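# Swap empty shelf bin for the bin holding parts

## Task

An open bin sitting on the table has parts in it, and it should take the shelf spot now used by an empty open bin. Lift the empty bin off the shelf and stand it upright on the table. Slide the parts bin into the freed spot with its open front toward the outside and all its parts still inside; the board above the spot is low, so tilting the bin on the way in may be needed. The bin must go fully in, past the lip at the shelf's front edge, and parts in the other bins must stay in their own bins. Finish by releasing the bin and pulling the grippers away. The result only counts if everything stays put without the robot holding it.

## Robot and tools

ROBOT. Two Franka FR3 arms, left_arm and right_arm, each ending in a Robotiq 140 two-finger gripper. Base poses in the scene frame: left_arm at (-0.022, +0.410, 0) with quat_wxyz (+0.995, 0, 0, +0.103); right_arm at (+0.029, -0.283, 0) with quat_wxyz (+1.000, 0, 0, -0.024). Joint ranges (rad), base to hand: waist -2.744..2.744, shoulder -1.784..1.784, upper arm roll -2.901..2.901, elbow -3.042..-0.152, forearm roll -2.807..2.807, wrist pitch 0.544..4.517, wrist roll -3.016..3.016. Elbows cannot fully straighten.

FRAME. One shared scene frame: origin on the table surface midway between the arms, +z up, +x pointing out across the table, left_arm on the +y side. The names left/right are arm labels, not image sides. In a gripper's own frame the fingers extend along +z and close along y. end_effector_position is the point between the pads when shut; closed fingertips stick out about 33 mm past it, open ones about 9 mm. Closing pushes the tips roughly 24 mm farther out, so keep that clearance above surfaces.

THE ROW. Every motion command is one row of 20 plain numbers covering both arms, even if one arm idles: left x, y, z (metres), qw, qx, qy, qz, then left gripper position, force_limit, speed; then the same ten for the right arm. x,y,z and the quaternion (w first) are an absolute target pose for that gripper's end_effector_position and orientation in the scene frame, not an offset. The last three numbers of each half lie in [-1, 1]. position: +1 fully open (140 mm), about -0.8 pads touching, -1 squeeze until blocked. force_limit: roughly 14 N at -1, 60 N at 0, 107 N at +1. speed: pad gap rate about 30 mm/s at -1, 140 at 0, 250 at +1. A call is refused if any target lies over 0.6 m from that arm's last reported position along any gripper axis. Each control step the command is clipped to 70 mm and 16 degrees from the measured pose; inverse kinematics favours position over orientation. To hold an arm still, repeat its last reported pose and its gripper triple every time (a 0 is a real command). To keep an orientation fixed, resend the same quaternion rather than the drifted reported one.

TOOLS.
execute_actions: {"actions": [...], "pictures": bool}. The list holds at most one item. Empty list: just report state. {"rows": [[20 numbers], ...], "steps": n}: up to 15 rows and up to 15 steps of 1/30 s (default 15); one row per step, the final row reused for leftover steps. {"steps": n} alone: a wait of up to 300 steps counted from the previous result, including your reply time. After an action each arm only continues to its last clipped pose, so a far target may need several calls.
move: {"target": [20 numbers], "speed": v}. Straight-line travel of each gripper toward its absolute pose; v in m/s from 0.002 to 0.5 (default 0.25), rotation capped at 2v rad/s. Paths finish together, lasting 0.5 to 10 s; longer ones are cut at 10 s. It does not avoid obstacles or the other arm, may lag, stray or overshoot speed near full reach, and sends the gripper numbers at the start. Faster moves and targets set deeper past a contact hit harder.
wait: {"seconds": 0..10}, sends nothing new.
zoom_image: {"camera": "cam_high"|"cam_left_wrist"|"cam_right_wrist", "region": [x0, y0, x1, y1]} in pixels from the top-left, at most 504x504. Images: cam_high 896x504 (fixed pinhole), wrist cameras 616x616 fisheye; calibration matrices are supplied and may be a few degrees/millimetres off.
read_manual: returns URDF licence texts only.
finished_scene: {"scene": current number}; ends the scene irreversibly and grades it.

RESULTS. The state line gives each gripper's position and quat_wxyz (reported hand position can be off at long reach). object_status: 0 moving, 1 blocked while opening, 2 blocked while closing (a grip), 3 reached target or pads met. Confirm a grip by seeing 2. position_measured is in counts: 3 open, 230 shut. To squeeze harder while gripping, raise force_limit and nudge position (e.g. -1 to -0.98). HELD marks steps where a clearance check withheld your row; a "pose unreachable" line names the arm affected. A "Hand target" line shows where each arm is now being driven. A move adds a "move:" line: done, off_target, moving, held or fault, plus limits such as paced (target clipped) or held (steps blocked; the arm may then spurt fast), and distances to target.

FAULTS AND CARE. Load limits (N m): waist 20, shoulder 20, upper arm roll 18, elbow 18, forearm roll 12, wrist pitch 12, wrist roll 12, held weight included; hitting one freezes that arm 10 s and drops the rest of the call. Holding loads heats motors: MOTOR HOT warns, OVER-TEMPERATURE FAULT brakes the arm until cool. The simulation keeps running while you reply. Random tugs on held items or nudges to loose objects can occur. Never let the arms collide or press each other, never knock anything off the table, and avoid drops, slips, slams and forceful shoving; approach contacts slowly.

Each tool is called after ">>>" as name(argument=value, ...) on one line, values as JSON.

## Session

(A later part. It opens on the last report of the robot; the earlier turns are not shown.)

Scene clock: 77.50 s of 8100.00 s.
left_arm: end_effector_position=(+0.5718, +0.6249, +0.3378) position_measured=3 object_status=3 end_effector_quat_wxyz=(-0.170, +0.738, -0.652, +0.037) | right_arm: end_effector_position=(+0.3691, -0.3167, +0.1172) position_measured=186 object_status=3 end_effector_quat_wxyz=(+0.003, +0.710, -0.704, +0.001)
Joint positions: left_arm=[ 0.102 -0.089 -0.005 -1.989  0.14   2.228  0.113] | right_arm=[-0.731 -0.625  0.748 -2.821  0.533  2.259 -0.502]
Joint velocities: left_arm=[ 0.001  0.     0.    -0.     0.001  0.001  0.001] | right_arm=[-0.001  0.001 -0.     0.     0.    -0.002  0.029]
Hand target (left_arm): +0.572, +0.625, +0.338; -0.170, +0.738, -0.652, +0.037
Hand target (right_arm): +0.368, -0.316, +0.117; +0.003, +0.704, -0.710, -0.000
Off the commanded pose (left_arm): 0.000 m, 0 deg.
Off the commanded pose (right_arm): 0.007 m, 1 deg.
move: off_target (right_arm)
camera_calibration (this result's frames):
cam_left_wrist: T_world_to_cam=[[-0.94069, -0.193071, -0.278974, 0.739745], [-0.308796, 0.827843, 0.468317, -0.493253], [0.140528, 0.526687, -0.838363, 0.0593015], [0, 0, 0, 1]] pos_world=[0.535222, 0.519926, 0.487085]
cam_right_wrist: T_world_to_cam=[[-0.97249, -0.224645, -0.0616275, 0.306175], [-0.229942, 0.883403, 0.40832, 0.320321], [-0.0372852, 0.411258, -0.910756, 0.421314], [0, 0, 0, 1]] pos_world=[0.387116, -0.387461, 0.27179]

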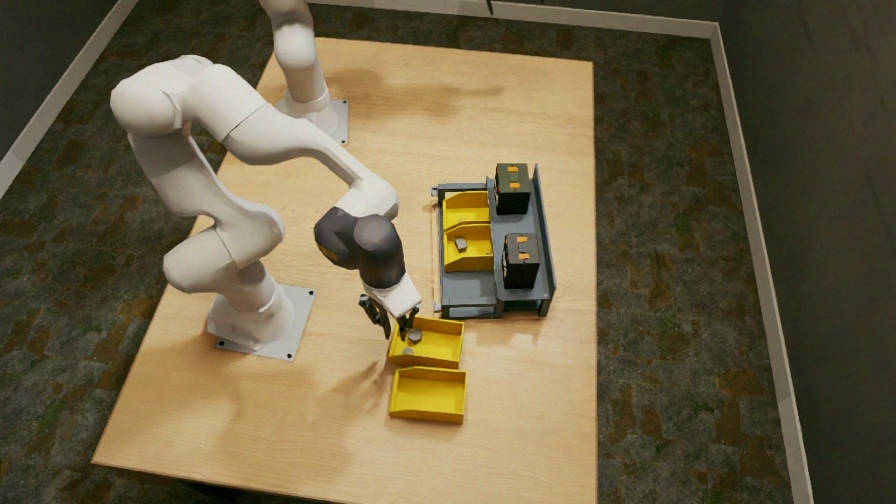

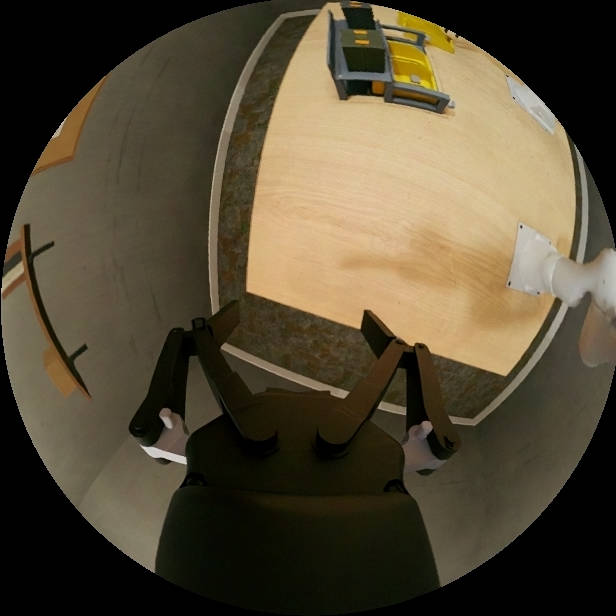

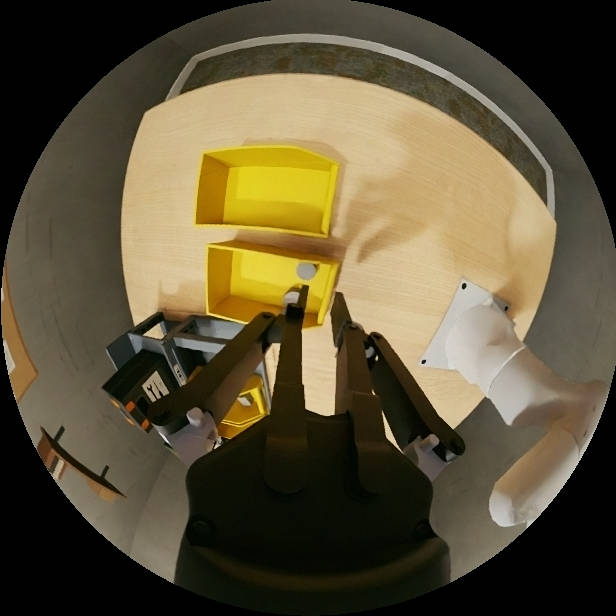

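>>> move(target=[0.5718,0.6249,0.3378,-0.17,0.738,-0.652,0.037,1,0,0,0.367,-0.312,0.075,0,0.707,-0.707,0,-0.55,0.6,0], speed=0.08)

>>> zoom_image(camera="cam_right_wrist", region=[100,150,516,566])

Scene clock: 81.57 s of 8100.00 s.
left_arm: end_effector_position=(+0.5718, +0.6249, +0.3378) position_measured=3 object_status=3 end_effector_quat_wxyz=(-0.170, +0.738, -0.652, +0.037) | right_arm: end_effector_position=(+0.3656, -0.3119, +0.0762) position_measured=199 object_status=3 end_effector_quat_wxyz=(+0.001, +0.709, -0.706, -0.001)
Joint positions: left_arm=[ 0.102 -0.089 -0.005 -1.989  0.14   2.228  0.113] | right_arm=[-0.743 -0.514  0.816 -2.869  0.567  2.413 -0.494]
Joint velocities: left_arm=[-0.    -0.    -0.002  0.001 -0.     0.001  0.   ] | right_arm=[-0.001  0.002 -0.001  0.001 -0.     0.013 -0.001]
Hand target (left_arm): +0.572, +0.625, +0.338; -0.170, +0.738, -0.652, +0.037
Hand target (right_arm): +0.366, -0.312, +0.076; +0.000, +0.707, -0.707, +0.000
Off the commanded pose (left_arm): 0.000 m, 0 deg.
Off the commanded pose (right_arm): 0.002 m, 0 deg.
move: done
camera_calibration (this result's frames):
cam_left_wrist: T_world_to_cam=[[-0.94069, -0.193071, -0.278974, 0.739745], [-0.308796, 0.827843, 0.468317, -0.493253], [0.140528, 0.526687, -0.838363, 0.0593016], [0, 0, 0, 1]] pos_world=[0.535222, 0.519926, 0.487085]
cam_right_wrist: T_world_to_cam=[[-0.97329, -0.221097, -0.0618355, 0.302737], [-0.226628, 0.882206, 0.412738, 0.330044], [-0.0367033, 0.415727, -0.908749, 0.382871], [0, 0, 0, 1]] pos_world=[0.383501, -0.383403, 0.230432]

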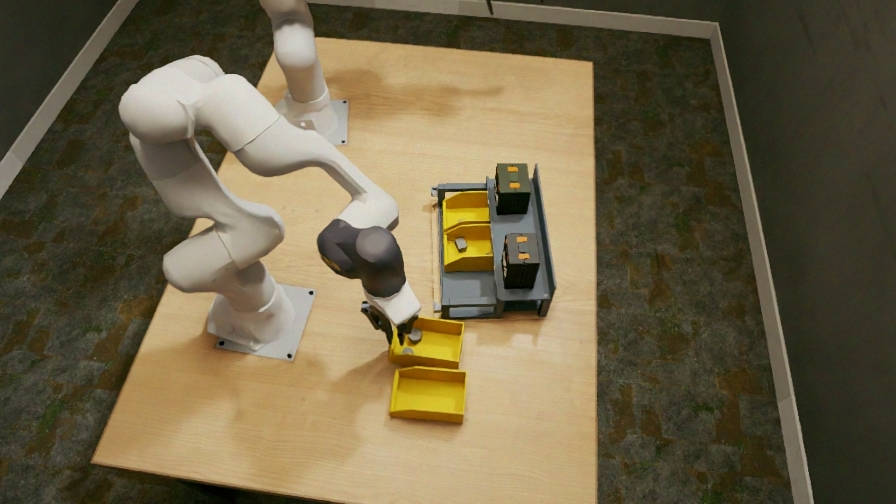

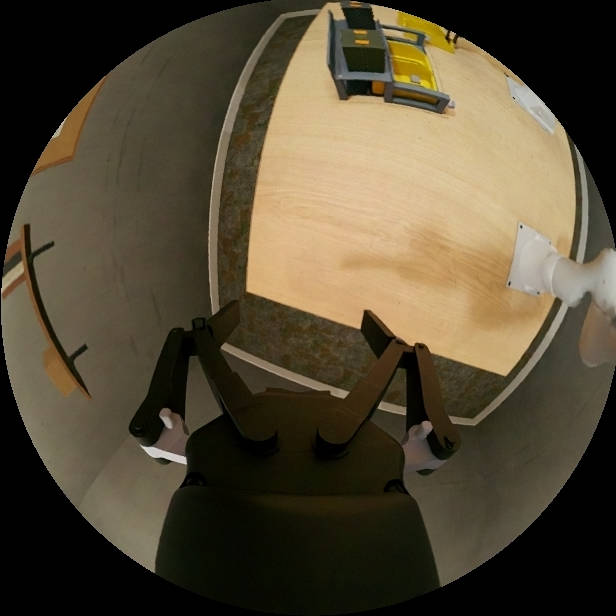

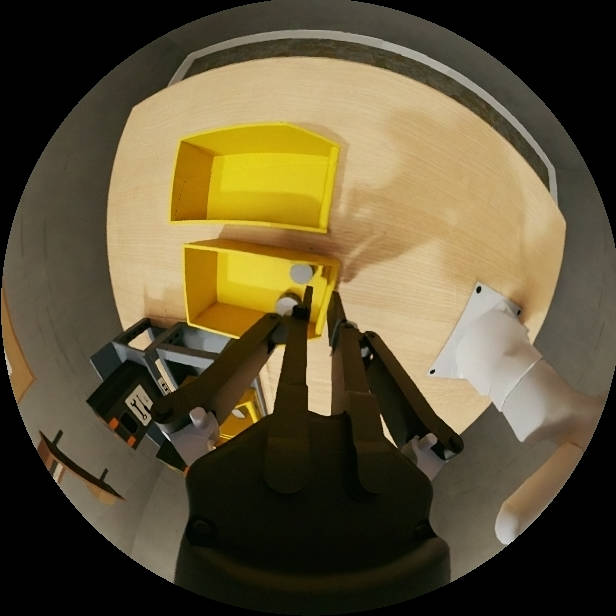

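Region (100, 150, 516, 566) of cam_right_wrist's 616x616 image, scaled by 1.212, with more detail than that image has.

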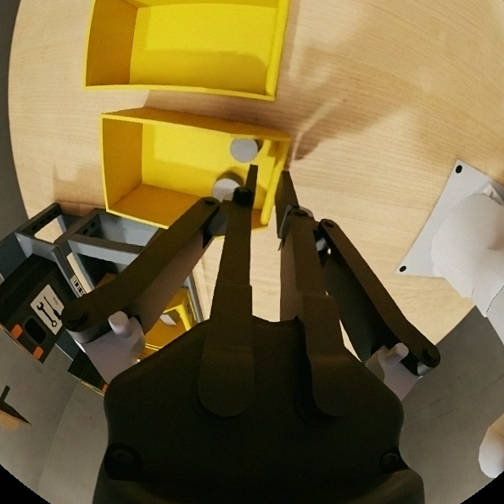

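>>> move(target=[0.5718,0.6249,0.3378,-0.17,0.738,-0.652,0.037,1,0,0,0.367,-0.312,0.054,0,0.707,-0.707,0,-0.55,0.6,0], speed=0.04)

>>> move(target=[0.5718,0.6249,0.3378,-0.17,0.738,-0.652,0.037,1,0,0,0.367,-0.312,0.054,0,0.707,-0.707,0,-0.98,0.6,-0.8])

Scene clock: 83.20 s of 8100.00 s.
left_arm: end_effector_position=(+0.5718, +0.6249, +0.3378) position_measured=3 object_status=3 end_effector_quat_wxyz=(-0.170, +0.738, -0.652, +0.037) | right_arm: end_effector_position=(+0.3651, -0.3110, +0.0546) position_measured=199 object_status=3 end_effector_quat_wxyz=(+0.002, +0.710, -0.704, -0.002)
Joint positions: left_arm=[ 0.102 -0.089 -0.005 -1.989  0.14   2.228  0.113] | right_arm=[-0.772 -0.433  0.862 -2.881  0.567  2.504 -0.49 ]
Joint velocities: left_arm=[-0.001 -0.     0.002 -0.001  0.    -0.001  0.001] | right_arm=[-0.002  0.004  0.002 -0.001 -0.002  0.015  0.   ]
Hand target (left_arm): +0.572, +0.625, +0.338; -0.170, +0.738, -0.652, +0.037
Hand target (right_arm): +0.367, -0.312, +0.054; +0.000, +0.707, -0.707, +0.000
Off the commanded pose (left_arm): 0.000 m, 0 deg.
Off the commanded pose (right_arm): 0.002 m, 1 deg.
move: done
camera_calibration (this result's frames):
cam_left_wrist: T_world_to_cam=[[-0.940689, -0.193071, -0.278975, 0.739745], [-0.308796, 0.827843, 0.468317, -0.493253], [0.140528, 0.526687, -0.838363, 0.0593015], [0, 0, 0, 1]] pos_world=[0.535222, 0.519926, 0.487085]
cam_right_wrist: T_world_to_cam=[[-0.972546, -0.224974, -0.0595111, 0.299509], [-0.229081, 0.880546, 0.414922, 0.33835], [-0.0409442, 0.417163, -0.907909, 0.364788], [0, 0, 0, 1]] pos_world=[0.383732, -0.382727, 0.20863]

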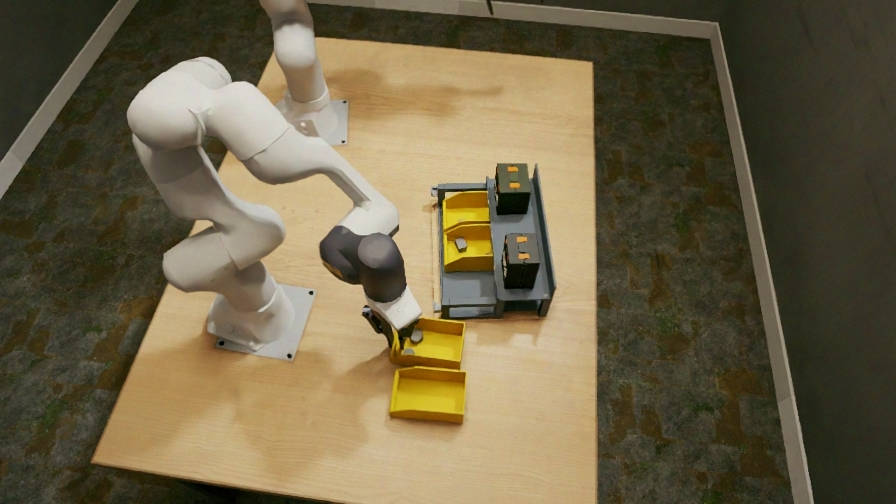

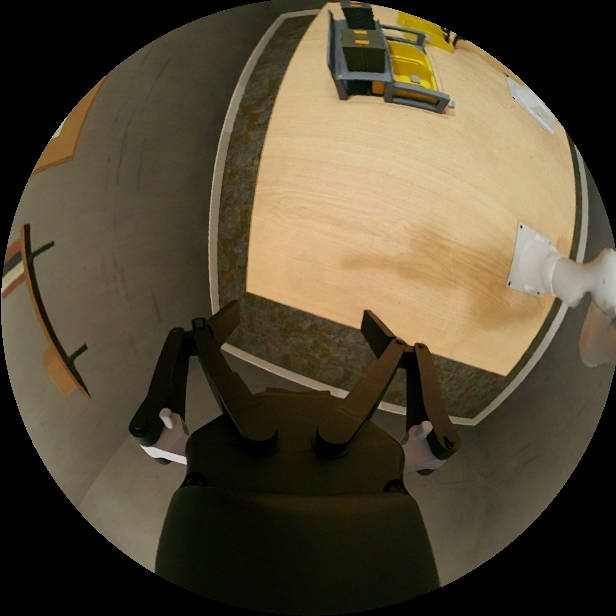

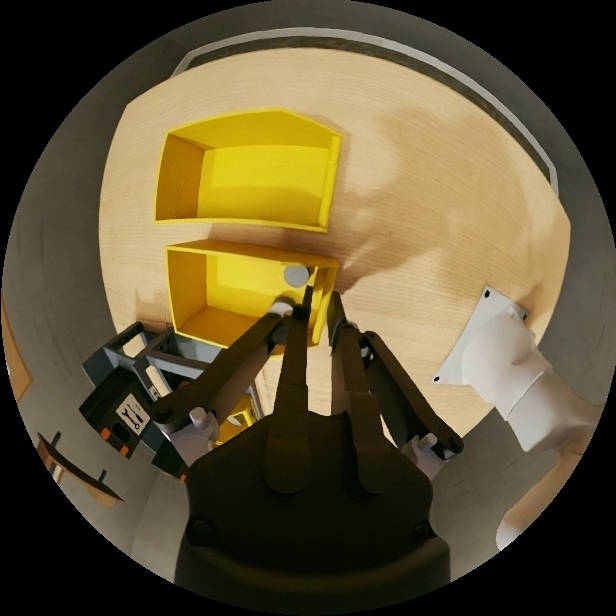

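Scene clock: 83.90 s of 8100.00 s.
left_arm: end_effector_position=(+0.5718, +0.6249, +0.3378) position_measured=3 object_status=3 end_effector_quat_wxyz=(-0.170, +0.738, -0.652, +0.037) | right_arm: end_effector_position=(+0.3663, -0.3115, +0.0547) position_measured=223 object_status=2 end_effector_quat_wxyz=(+0.001, +0.710, -0.704, -0.001)
Joint positions: left_arm=[ 0.102 -0.089 -0.005 -1.989  0.14   2.228  0.113] | right_arm=[-0.773 -0.432  0.864 -2.881  0.567  2.508 -0.489]
Joint velocities: left_arm=[ 0.     0.001 -0.     0.001  0.    -0.    -0.   ] | right_arm=[-0.001  0.     0.001  0.    -0.     0.003  0.001]
Hand target (left_arm): +0.572, +0.625, +0.338; -0.170, +0.738, -0.652, +0.037
Hand target (right_arm): +0.367, -0.312, +0.054; -0.000, +0.707, -0.707, -0.000
Off the commanded pose (left_arm): 0.000 m, 0 deg.
Off the commanded pose (right_arm): 0.001 m, 0 deg.
move: done
camera_calibration (this result's frames):
cam_left_wrist: T_world_to_cam=[[-0.940689, -0.193071, -0.278975, 0.739745], [-0.308796, 0.827843, 0.468317, -0.493253], [0.140528, 0.526687, -0.838363, 0.0593015], [0, 0, 0, 1]] pos_world=[0.535222, 0.519926, 0.487085]
cam_right_wrist: T_world_to_cam=[[-0.972458, -0.224636, -0.062161, 0.300774], [-0.229976, 0.881396, 0.412617, 0.339749], [-0.0379005, 0.415548, -0.908781, 0.36363], [0, 0, 0, 1]] pos_world=[0.384406, -0.382994, 0.208971]

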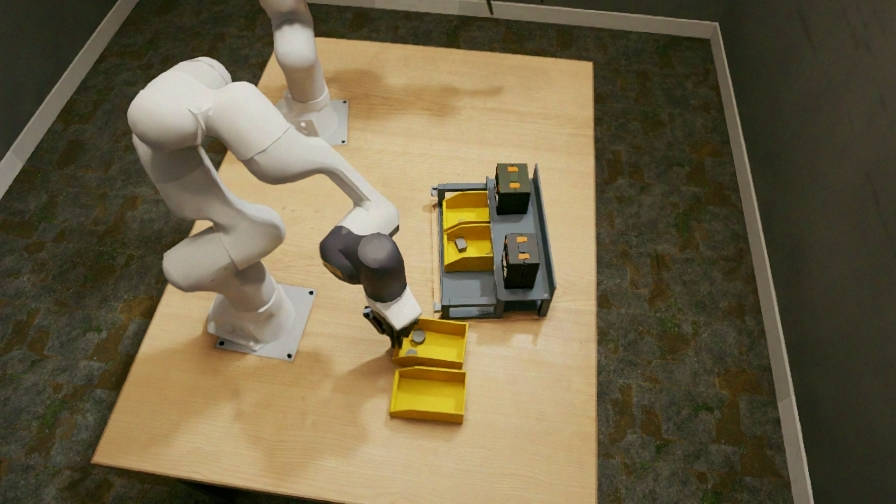

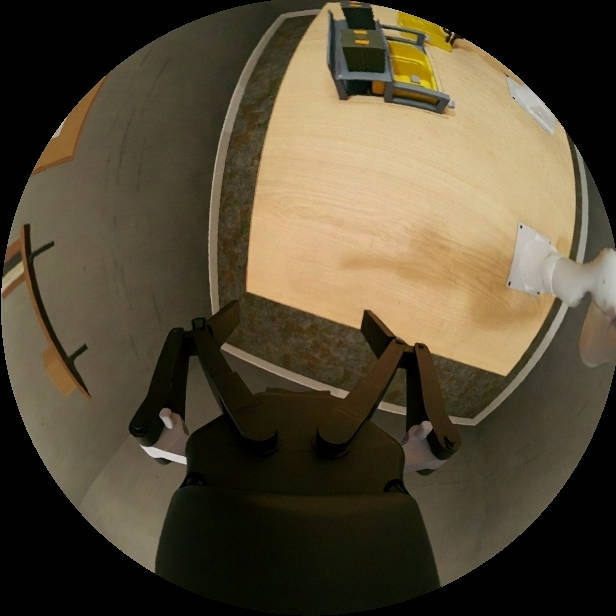

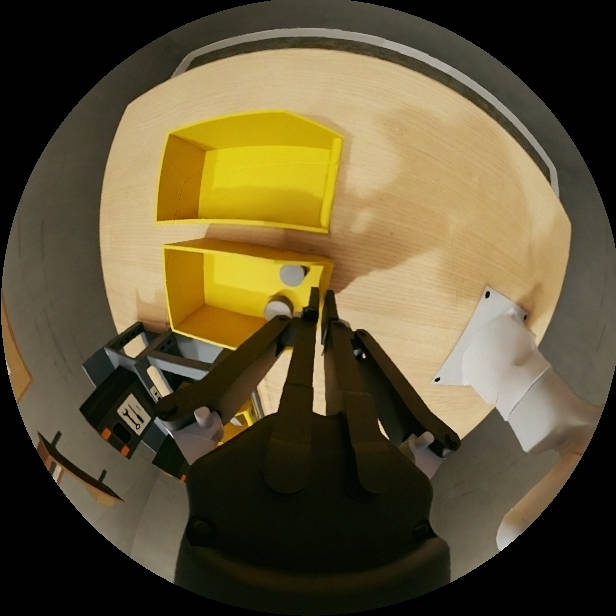

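>>> move(target=[0.5718,0.6249,0.3378,-0.17,0.738,-0.652,0.037,1,0,0,0.37,-0.3,0.2,0.101,0.753,-0.643,-0.082,-0.98,0.6,-0.8], speed=0.1)

>>> move(target=[0.5718,0.6249,0.3378,-0.17,0.738,-0.652,0.037,1,0,0,0.375,-0.192,0.19,0.168,0.742,-0.634,-0.137,-0.98,0.6,-0.8], speed=0.1)

Scene clock: 87.37 s of 8100.00 s.
left_arm: end_effector_position=(+0.5718, +0.6249, +0.3378) position_measured=3 object_status=3 end_effector_quat_wxyz=(-0.170, +0.738, -0.652, +0.037) | right_arm: end_effector_position=(+0.3704, -0.2970, +0.1986) position_measured=224 object_status=2 end_effector_quat_wxyz=(+0.101, +0.755, -0.643, -0.084)
Joint positions: left_arm=[ 0.102 -0.089 -0.005 -1.989  0.14   2.228  0.113] | right_arm=[-0.816 -0.519  0.794 -2.466  0.279  1.816 -0.452]
Joint velocities: left_arm=[ 0.001  0.     0.002  0.    -0.001 -0.001  0.001] | right_arm=[-0.003 -0.    -0.001  0.001 -0.    -0.014 -0.001]
Hand target (left_arm): +0.572, +0.625, +0.338; -0.170, +0.738, -0.652, +0.037
Hand target (right_arm): +0.371, -0.298, +0.200; +0.102, +0.754, -0.644, -0.083
Off the commanded pose (left_arm): 0.000 m, 0 deg.
Off the commanded pose (right_arm): 0.003 m, 0 deg.
move: done
camera_calibration (this result's frames):
cam_left_wrist: T_world_to_cam=[[-0.940689, -0.193071, -0.278974, 0.739745], [-0.308796, 0.827843, 0.468317, -0.493253], [0.140528, 0.526687, -0.838363, 0.0593015], [0, 0, 0, 1]] pos_world=[0.535222, 0.519926, 0.487085]
cam_right_wrist: T_world_to_cam=[[-0.910799, -0.366107, 0.190815, 0.201861], [-0.248762, 0.855531, 0.454075, 0.259578], [-0.329488, 0.366104, -0.87029, 0.57421], [0, 0, 0, 1]] pos_world=[0.437624, -0.358395, 0.343344]

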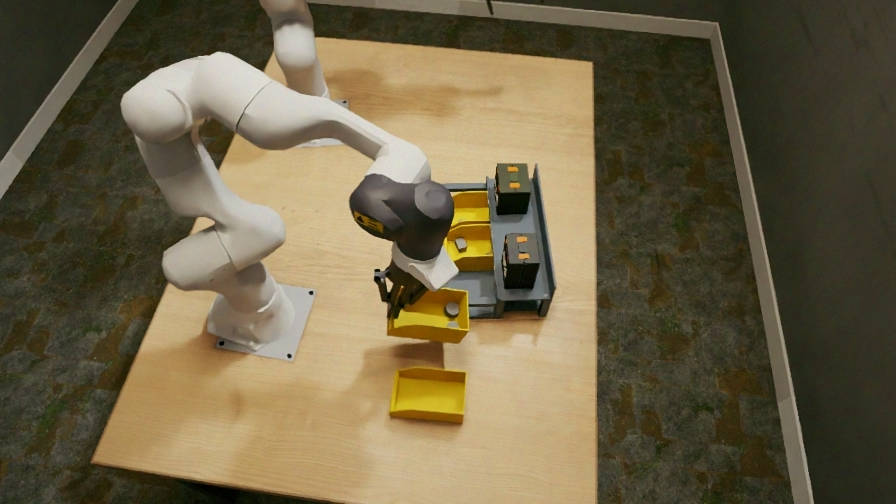

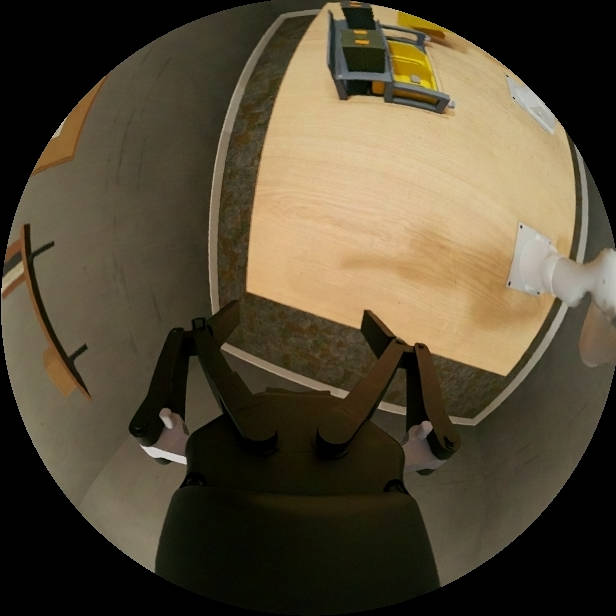

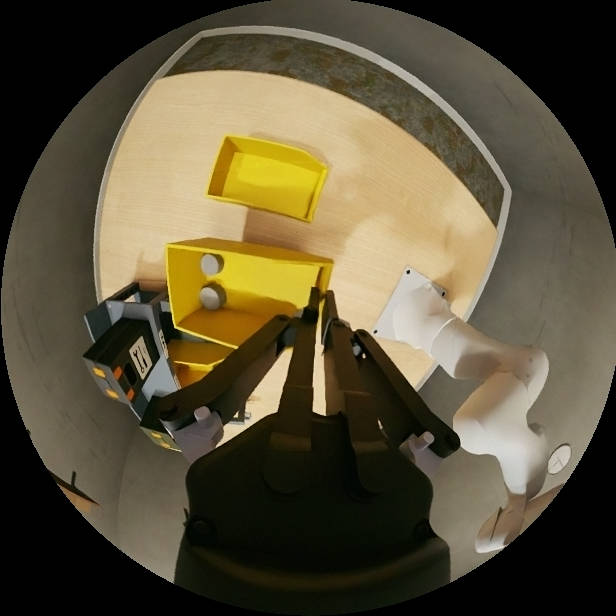

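Scene clock: 89.07 s of 8100.00 s.
left_arm: end_effector_position=(+0.5718, +0.6249, +0.3378) position_measured=3 object_status=3 end_effector_quat_wxyz=(-0.170, +0.738, -0.652, +0.037) | right_arm: end_effector_position=(+0.3761, -0.1932, +0.1910) position_measured=224 object_status=2 end_effector_quat_wxyz=(+0.167, +0.749, -0.628, -0.132)
Joint positions: left_arm=[ 0.102 -0.089 -0.005 -1.989  0.14   2.228  0.113] | right_arm=[-0.957 -0.339  1.174 -2.259  0.261  1.677 -0.183]
Joint velocities: left_arm=[ 0.    -0.001 -0.    -0.     0.001 -0.     0.   ] | right_arm=[-0.01   0.     0.009  0.002  0.001 -0.007  0.025]
Hand target (left_arm): +0.572, +0.625, +0.338; -0.170, +0.738, -0.652, +0.037
Hand target (right_arm): +0.372, -0.194, +0.191; +0.171, +0.742, -0.634, -0.136
Off the commanded pose (left_arm): 0.000 m, 0 deg.
Off the commanded pose (right_arm): 0.002 m, 1 deg.
move: done
camera_calibration (this result's frames):
cam_left_wrist: T_world_to_cam=[[-0.940689, -0.193071, -0.278975, 0.739745], [-0.308796, 0.827843, 0.468317, -0.493253], [0.140528, 0.526687, -0.838363, 0.0593015], [0, 0, 0, 1]] pos_world=[0.535222, 0.519926, 0.487085]
cam_right_wrist: T_world_to_cam=[[-0.861073, -0.37086, 0.347874, 0.196925], [-0.189389, 0.868831, 0.457455, 0.155261], [-0.471895, 0.328018, -0.818363, 0.567688], [0, 0, 0, 1]] pos_world=[0.466861, -0.248076, 0.325045]

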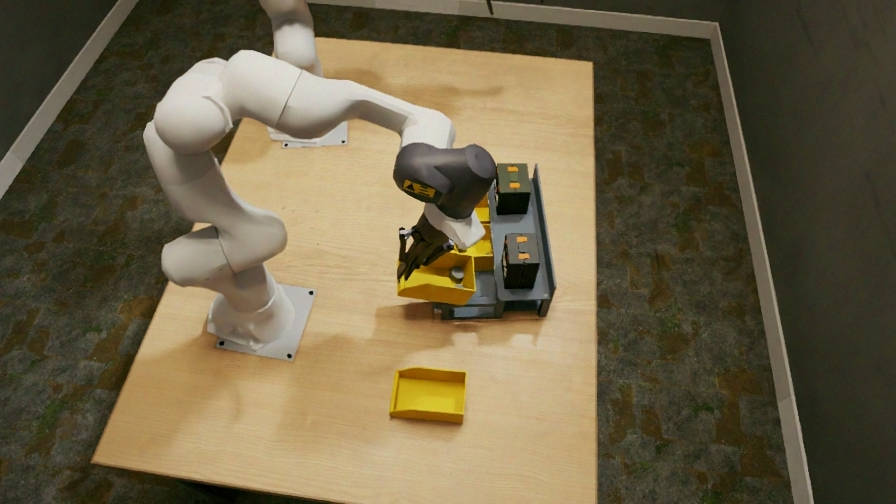

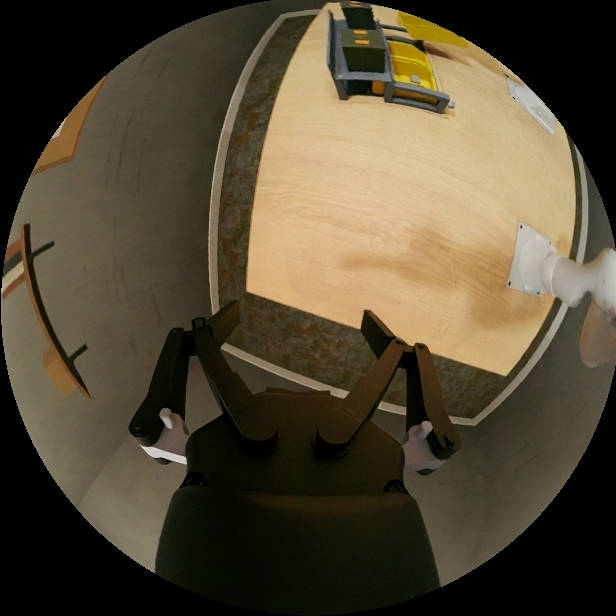

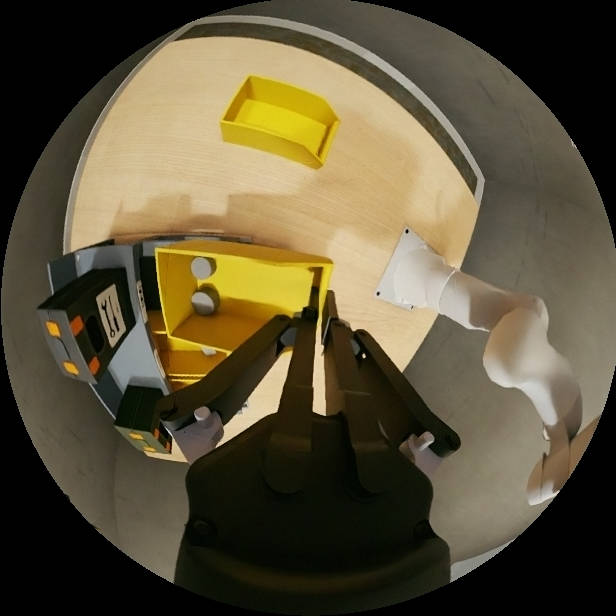

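>>> move(target=[0.5718,0.6249,0.3378,-0.17,0.738,-0.652,0.037,1,0,0,0.40,-0.187,0.158,0.168,0.742,-0.634,-0.137,-0.98,0.6,-0.8], speed=0.05)

>>> zoom_image(camera="cam_high", region=[370,150,600,350])

Scene clock: 91.27 s of 8100.00 s.
left_arm: end_effector_position=(+0.5718, +0.6249, +0.3378) position_measured=3 object_status=3 end_effector_quat_wxyz=(-0.170, +0.738, -0.652, +0.037) | right_arm: end_effector_position=(+0.3967, -0.1849, +0.1588) position_measured=224 object_status=2 end_effector_quat_wxyz=(+0.168, +0.750, -0.625, -0.140)
Joint positions: left_arm=[ 0.102 -0.089 -0.005 -1.989  0.14   2.228  0.113] | right_arm=[-1.22  -0.112  1.487 -2.224  0.118  1.77  -0.037]
Joint velocities: left_arm=[-0.001 -0.001 -0.002  0.001  0.     0.001  0.001] | right_arm=[-0.094  0.012  0.102  0.012 -0.017  0.004  0.049]
Hand target (left_arm): +0.572, +0.625, +0.338; -0.170, +0.738, -0.652, +0.037
Hand target (right_arm): +0.399, -0.187, +0.159; +0.168, +0.744, -0.633, -0.136
Off the commanded pose (left_arm): 0.000 m, 0 deg.
Off the commanded pose (right_arm): 0.004 m, 1 deg.
move: off_target (right_arm)
camera_calibration (this result's frames):
cam_left_wrist: T_world_to_cam=[[-0.940689, -0.193071, -0.278974, 0.739745], [-0.308796, 0.827843, 0.468317, -0.493253], [0.140528, 0.526687, -0.838363, 0.0593016], [0, 0, 0, 1]] pos_world=[0.535222, 0.519926, 0.487085]
cam_right_wrist: T_world_to_cam=[[-0.85499, -0.376631, 0.356569, 0.224064], [-0.185315, 0.863962, 0.468217, 0.162458], [-0.484407, 0.334243, -0.808474, 0.552911], [0, 0, 0, 1]] pos_world=[0.489513, -0.240776, 0.291054]

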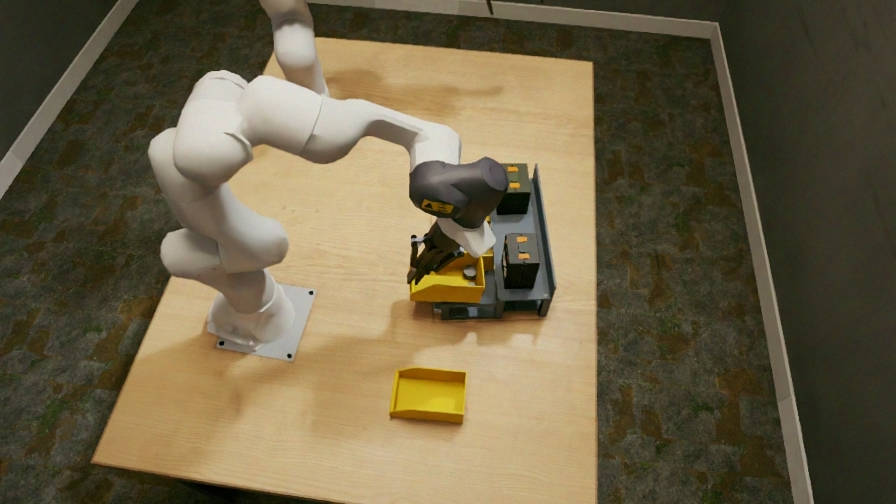

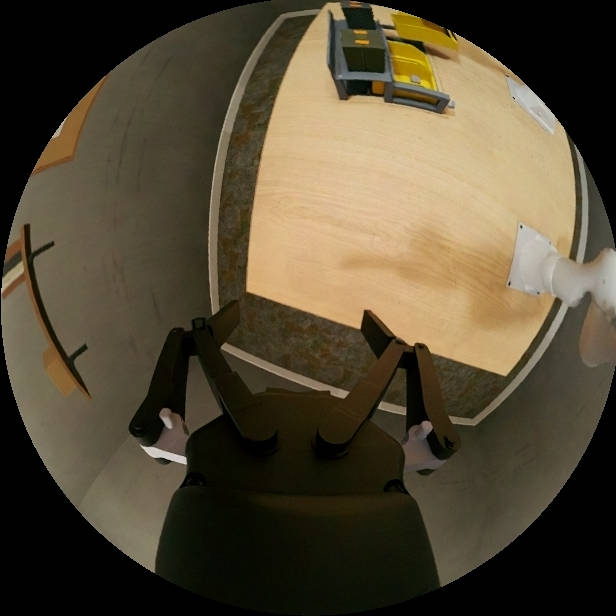

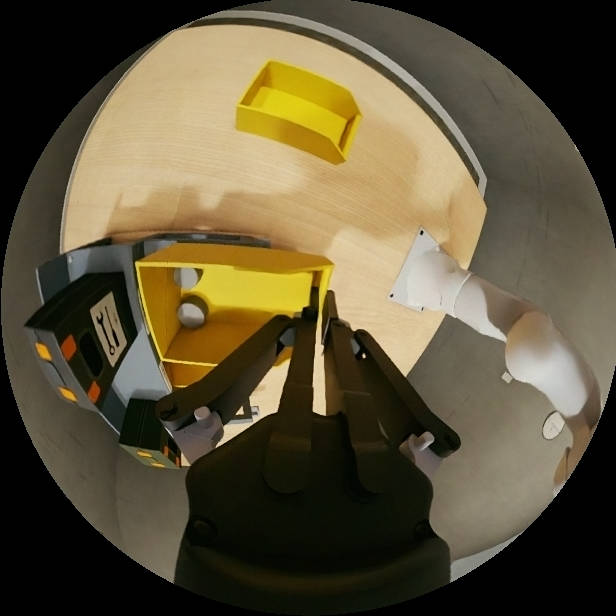

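Region (370, 150, 600, 350) of cam_high's 896x504 image, scaled by 2.191, with more detail than that image has; it fills the top 438 rows of this view, and the rest is white.

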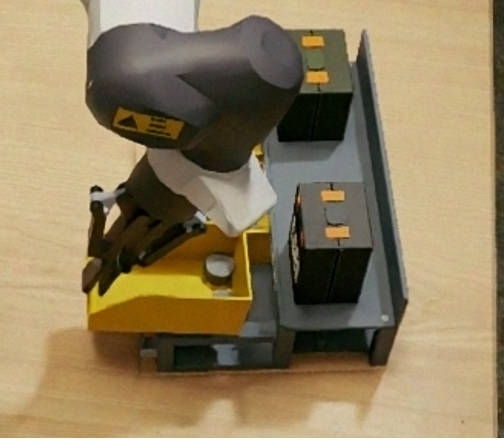

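>>> move(target=[0.5718,0.6249,0.3378,-0.17,0.738,-0.652,0.037,1,0,0,0.398,-0.197,0.165,0.168,0.742,-0.634,-0.137,-0.98,0.6,-0.8], speed=0.03)

>>> zoom_image(camera="cam_right_wrist", region=[20,180,360,480])

>>> zoom_image(camera="cam_high", region=[390,210,570,340])

Scene clock: 93.57 s of 8100.00 s.
left_arm: end_effector_position=(+0.5718, +0.6249, +0.3378) position_measured=3 object_status=3 end_effector_quat_wxyz=(-0.170, +0.738, -0.652, +0.037) | right_arm: end_effector_position=(+0.4006, -0.1965, +0.1645) position_measured=224 object_status=2 end_effector_quat_wxyz=(+0.166, +0.740, -0.637, -0.135)
Joint positions: left_arm=[ 0.102 -0.089 -0.005 -1.989  0.14   2.228  0.113] | right_arm=[-1.18  -0.145  1.415 -2.221  0.135  1.761 -0.051]
Joint velocities: left_arm=[-0.    -0.    -0.    -0.001  0.001  0.001  0.001] | right_arm=[ 0.03  -0.004 -0.033 -0.001  0.001 -0.002 -0.023]
Hand target (left_arm): +0.572, +0.625, +0.338; -0.170, +0.738, -0.652, +0.037
Hand target (right_arm): +0.398, -0.197, +0.165; +0.168, +0.742, -0.634, -0.138
Off the commanded pose (left_arm): 0.000 m, 0 deg.
Off the commanded pose (right_arm): 0.003 m, 1 deg.
move: done
camera_calibration (this result's frames):
cam_left_wrist: T_world_to_cam=[[-0.940689, -0.193071, -0.278975, 0.739745], [-0.308796, 0.827843, 0.468317, -0.493253], [0.140528, 0.526687, -0.838363, 0.0593016], [0, 0, 0, 1]] pos_world=[0.535222, 0.519926, 0.487085]
cam_right_wrist: T_world_to_cam=[[-0.869075, -0.348375, 0.351202, 0.233101], [-0.165423, 0.873755, 0.457371, 0.166272], [-0.466201, 0.339392, -0.816988, 0.558418], [0, 0, 0, 1]] pos_world=[0.490423, -0.253598, 0.298307]

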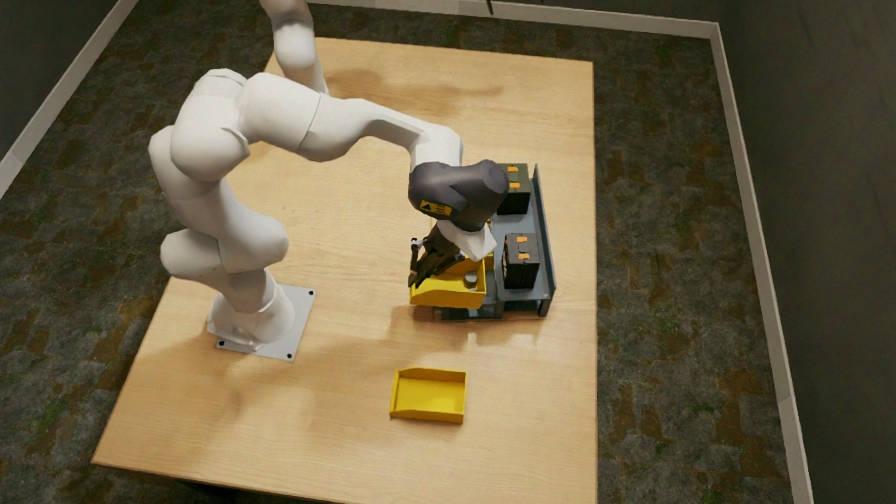

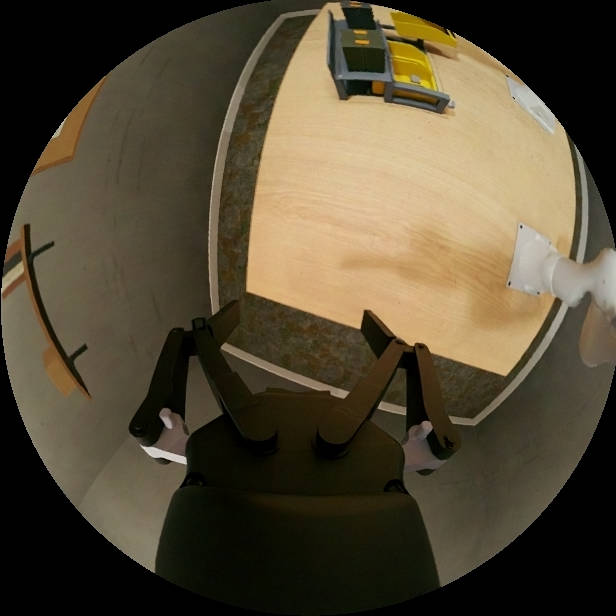

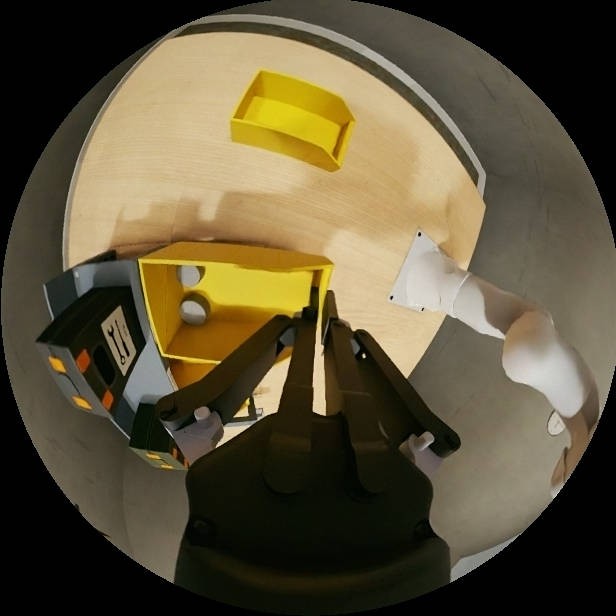

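Region (20, 180, 360, 480) of cam_right_wrist's 616x616 image, scaled by 1.482, with more detail than that image has; it fills the top 445 rows of this view, and the rest is white.

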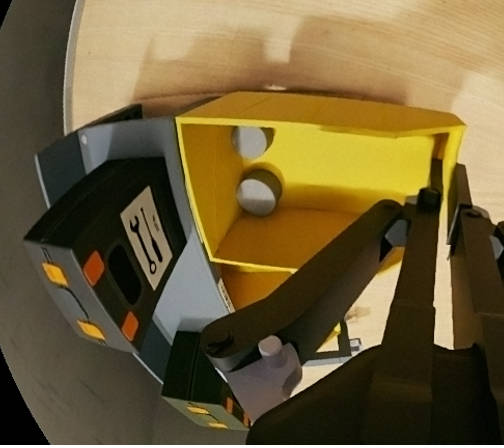

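Region (390, 210, 570, 340) of cam_high's 896x504 image, scaled by 2.800, with more detail than that image has.

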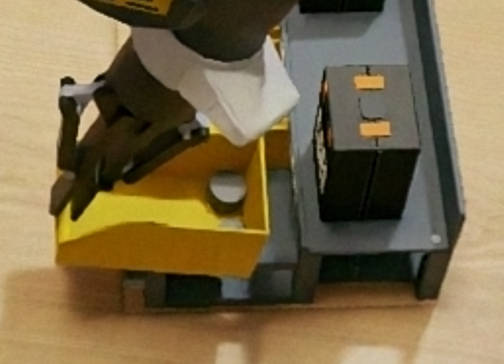

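>>> move(target=[0.5718,0.6249,0.3378,-0.17,0.738,-0.652,0.037,1,0,0,0.39,-0.188,0.2,0.168,0.742,-0.634,-0.137,-0.98,0.6,-0.8], speed=0.04)

>>> zoom_image(camera="cam_high", region=[380,200,560,330])

Scene clock: 96.27 s of 8100.00 s.
left_arm: end_effector_position=(+0.5718, +0.6249, +0.3378) position_measured=3 object_status=3 end_effector_quat_wxyz=(-0.170, +0.738, -0.652, +0.037) | right_arm: end_effector_position=(+0.3902, -0.1891, +0.1981) position_measured=224 object_status=2 end_effector_quat_wxyz=(+0.169, +0.739, -0.637, -0.136)
Joint positions: left_arm=[ 0.102 -0.089 -0.005 -1.989  0.14   2.228  0.113] | right_arm=[-1.026 -0.264  1.245 -2.193  0.219  1.656 -0.113]
Joint velocities: left_arm=[-0.001 -0.001 -0.001  0.     0.001 -0.     0.001] | right_arm=[ 0.014  0.001 -0.013 -0.001  0.001 -0.009 -0.01 ]
Hand target (left_arm): +0.572, +0.625, +0.338; -0.170, +0.738, -0.652, +0.037
Hand target (right_arm): +0.390, -0.188, +0.200; +0.167, +0.742, -0.635, -0.137
Off the commanded pose (left_arm): 0.000 m, 0 deg.
Off the commanded pose (right_arm): 0.002 m, 0 deg.
move: done
camera_calibration (this result's frames):
cam_left_wrist: T_world_to_cam=[[-0.940689, -0.193071, -0.278975, 0.739745], [-0.308796, 0.827843, 0.468317, -0.493253], [0.140528, 0.526687, -0.838363, 0.0593016], [0, 0, 0, 1]] pos_world=[0.535222, 0.519926, 0.487085]
cam_right_wrist: T_world_to_cam=[[-0.867599, -0.346475, 0.35669, 0.213528], [-0.161597, 0.87482, 0.456702, 0.141556], [-0.470275, 0.338594, -0.814982, 0.579592], [0, 0, 0, 1]] pos_world=[0.4807, -0.2461, 0.331544]

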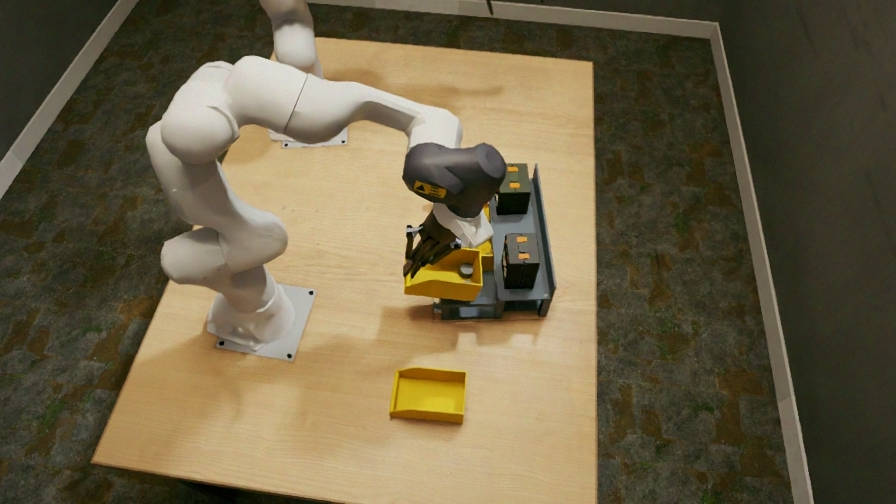

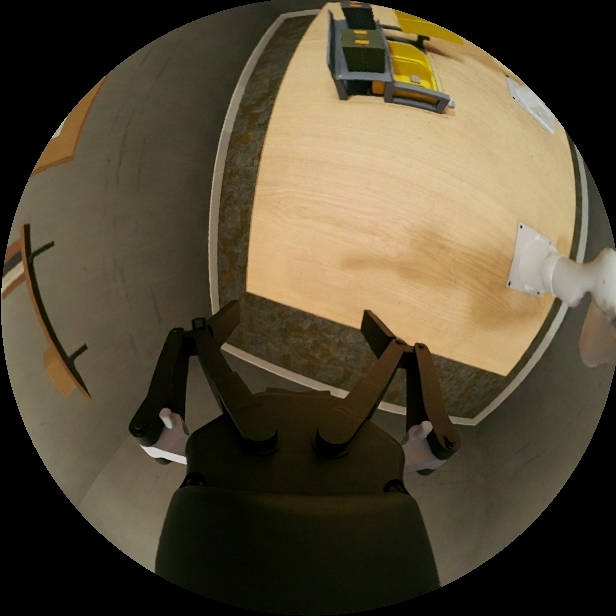

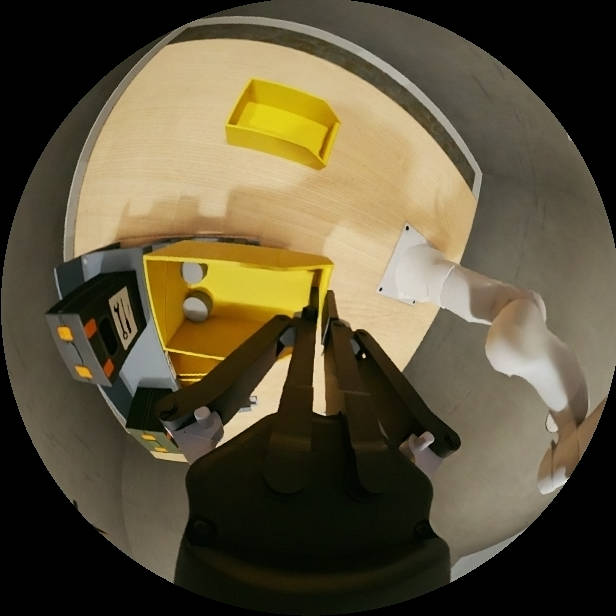

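Region (380, 200, 560, 330) of cam_high's 896x504 image, scaled by 2.800, with more detail than that image has.

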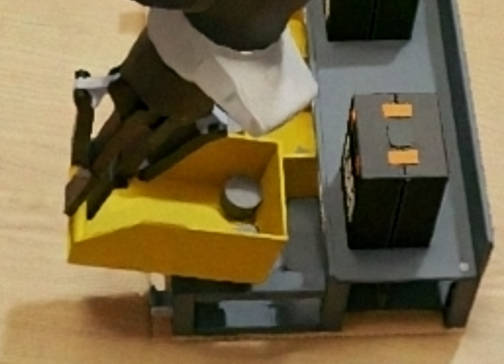

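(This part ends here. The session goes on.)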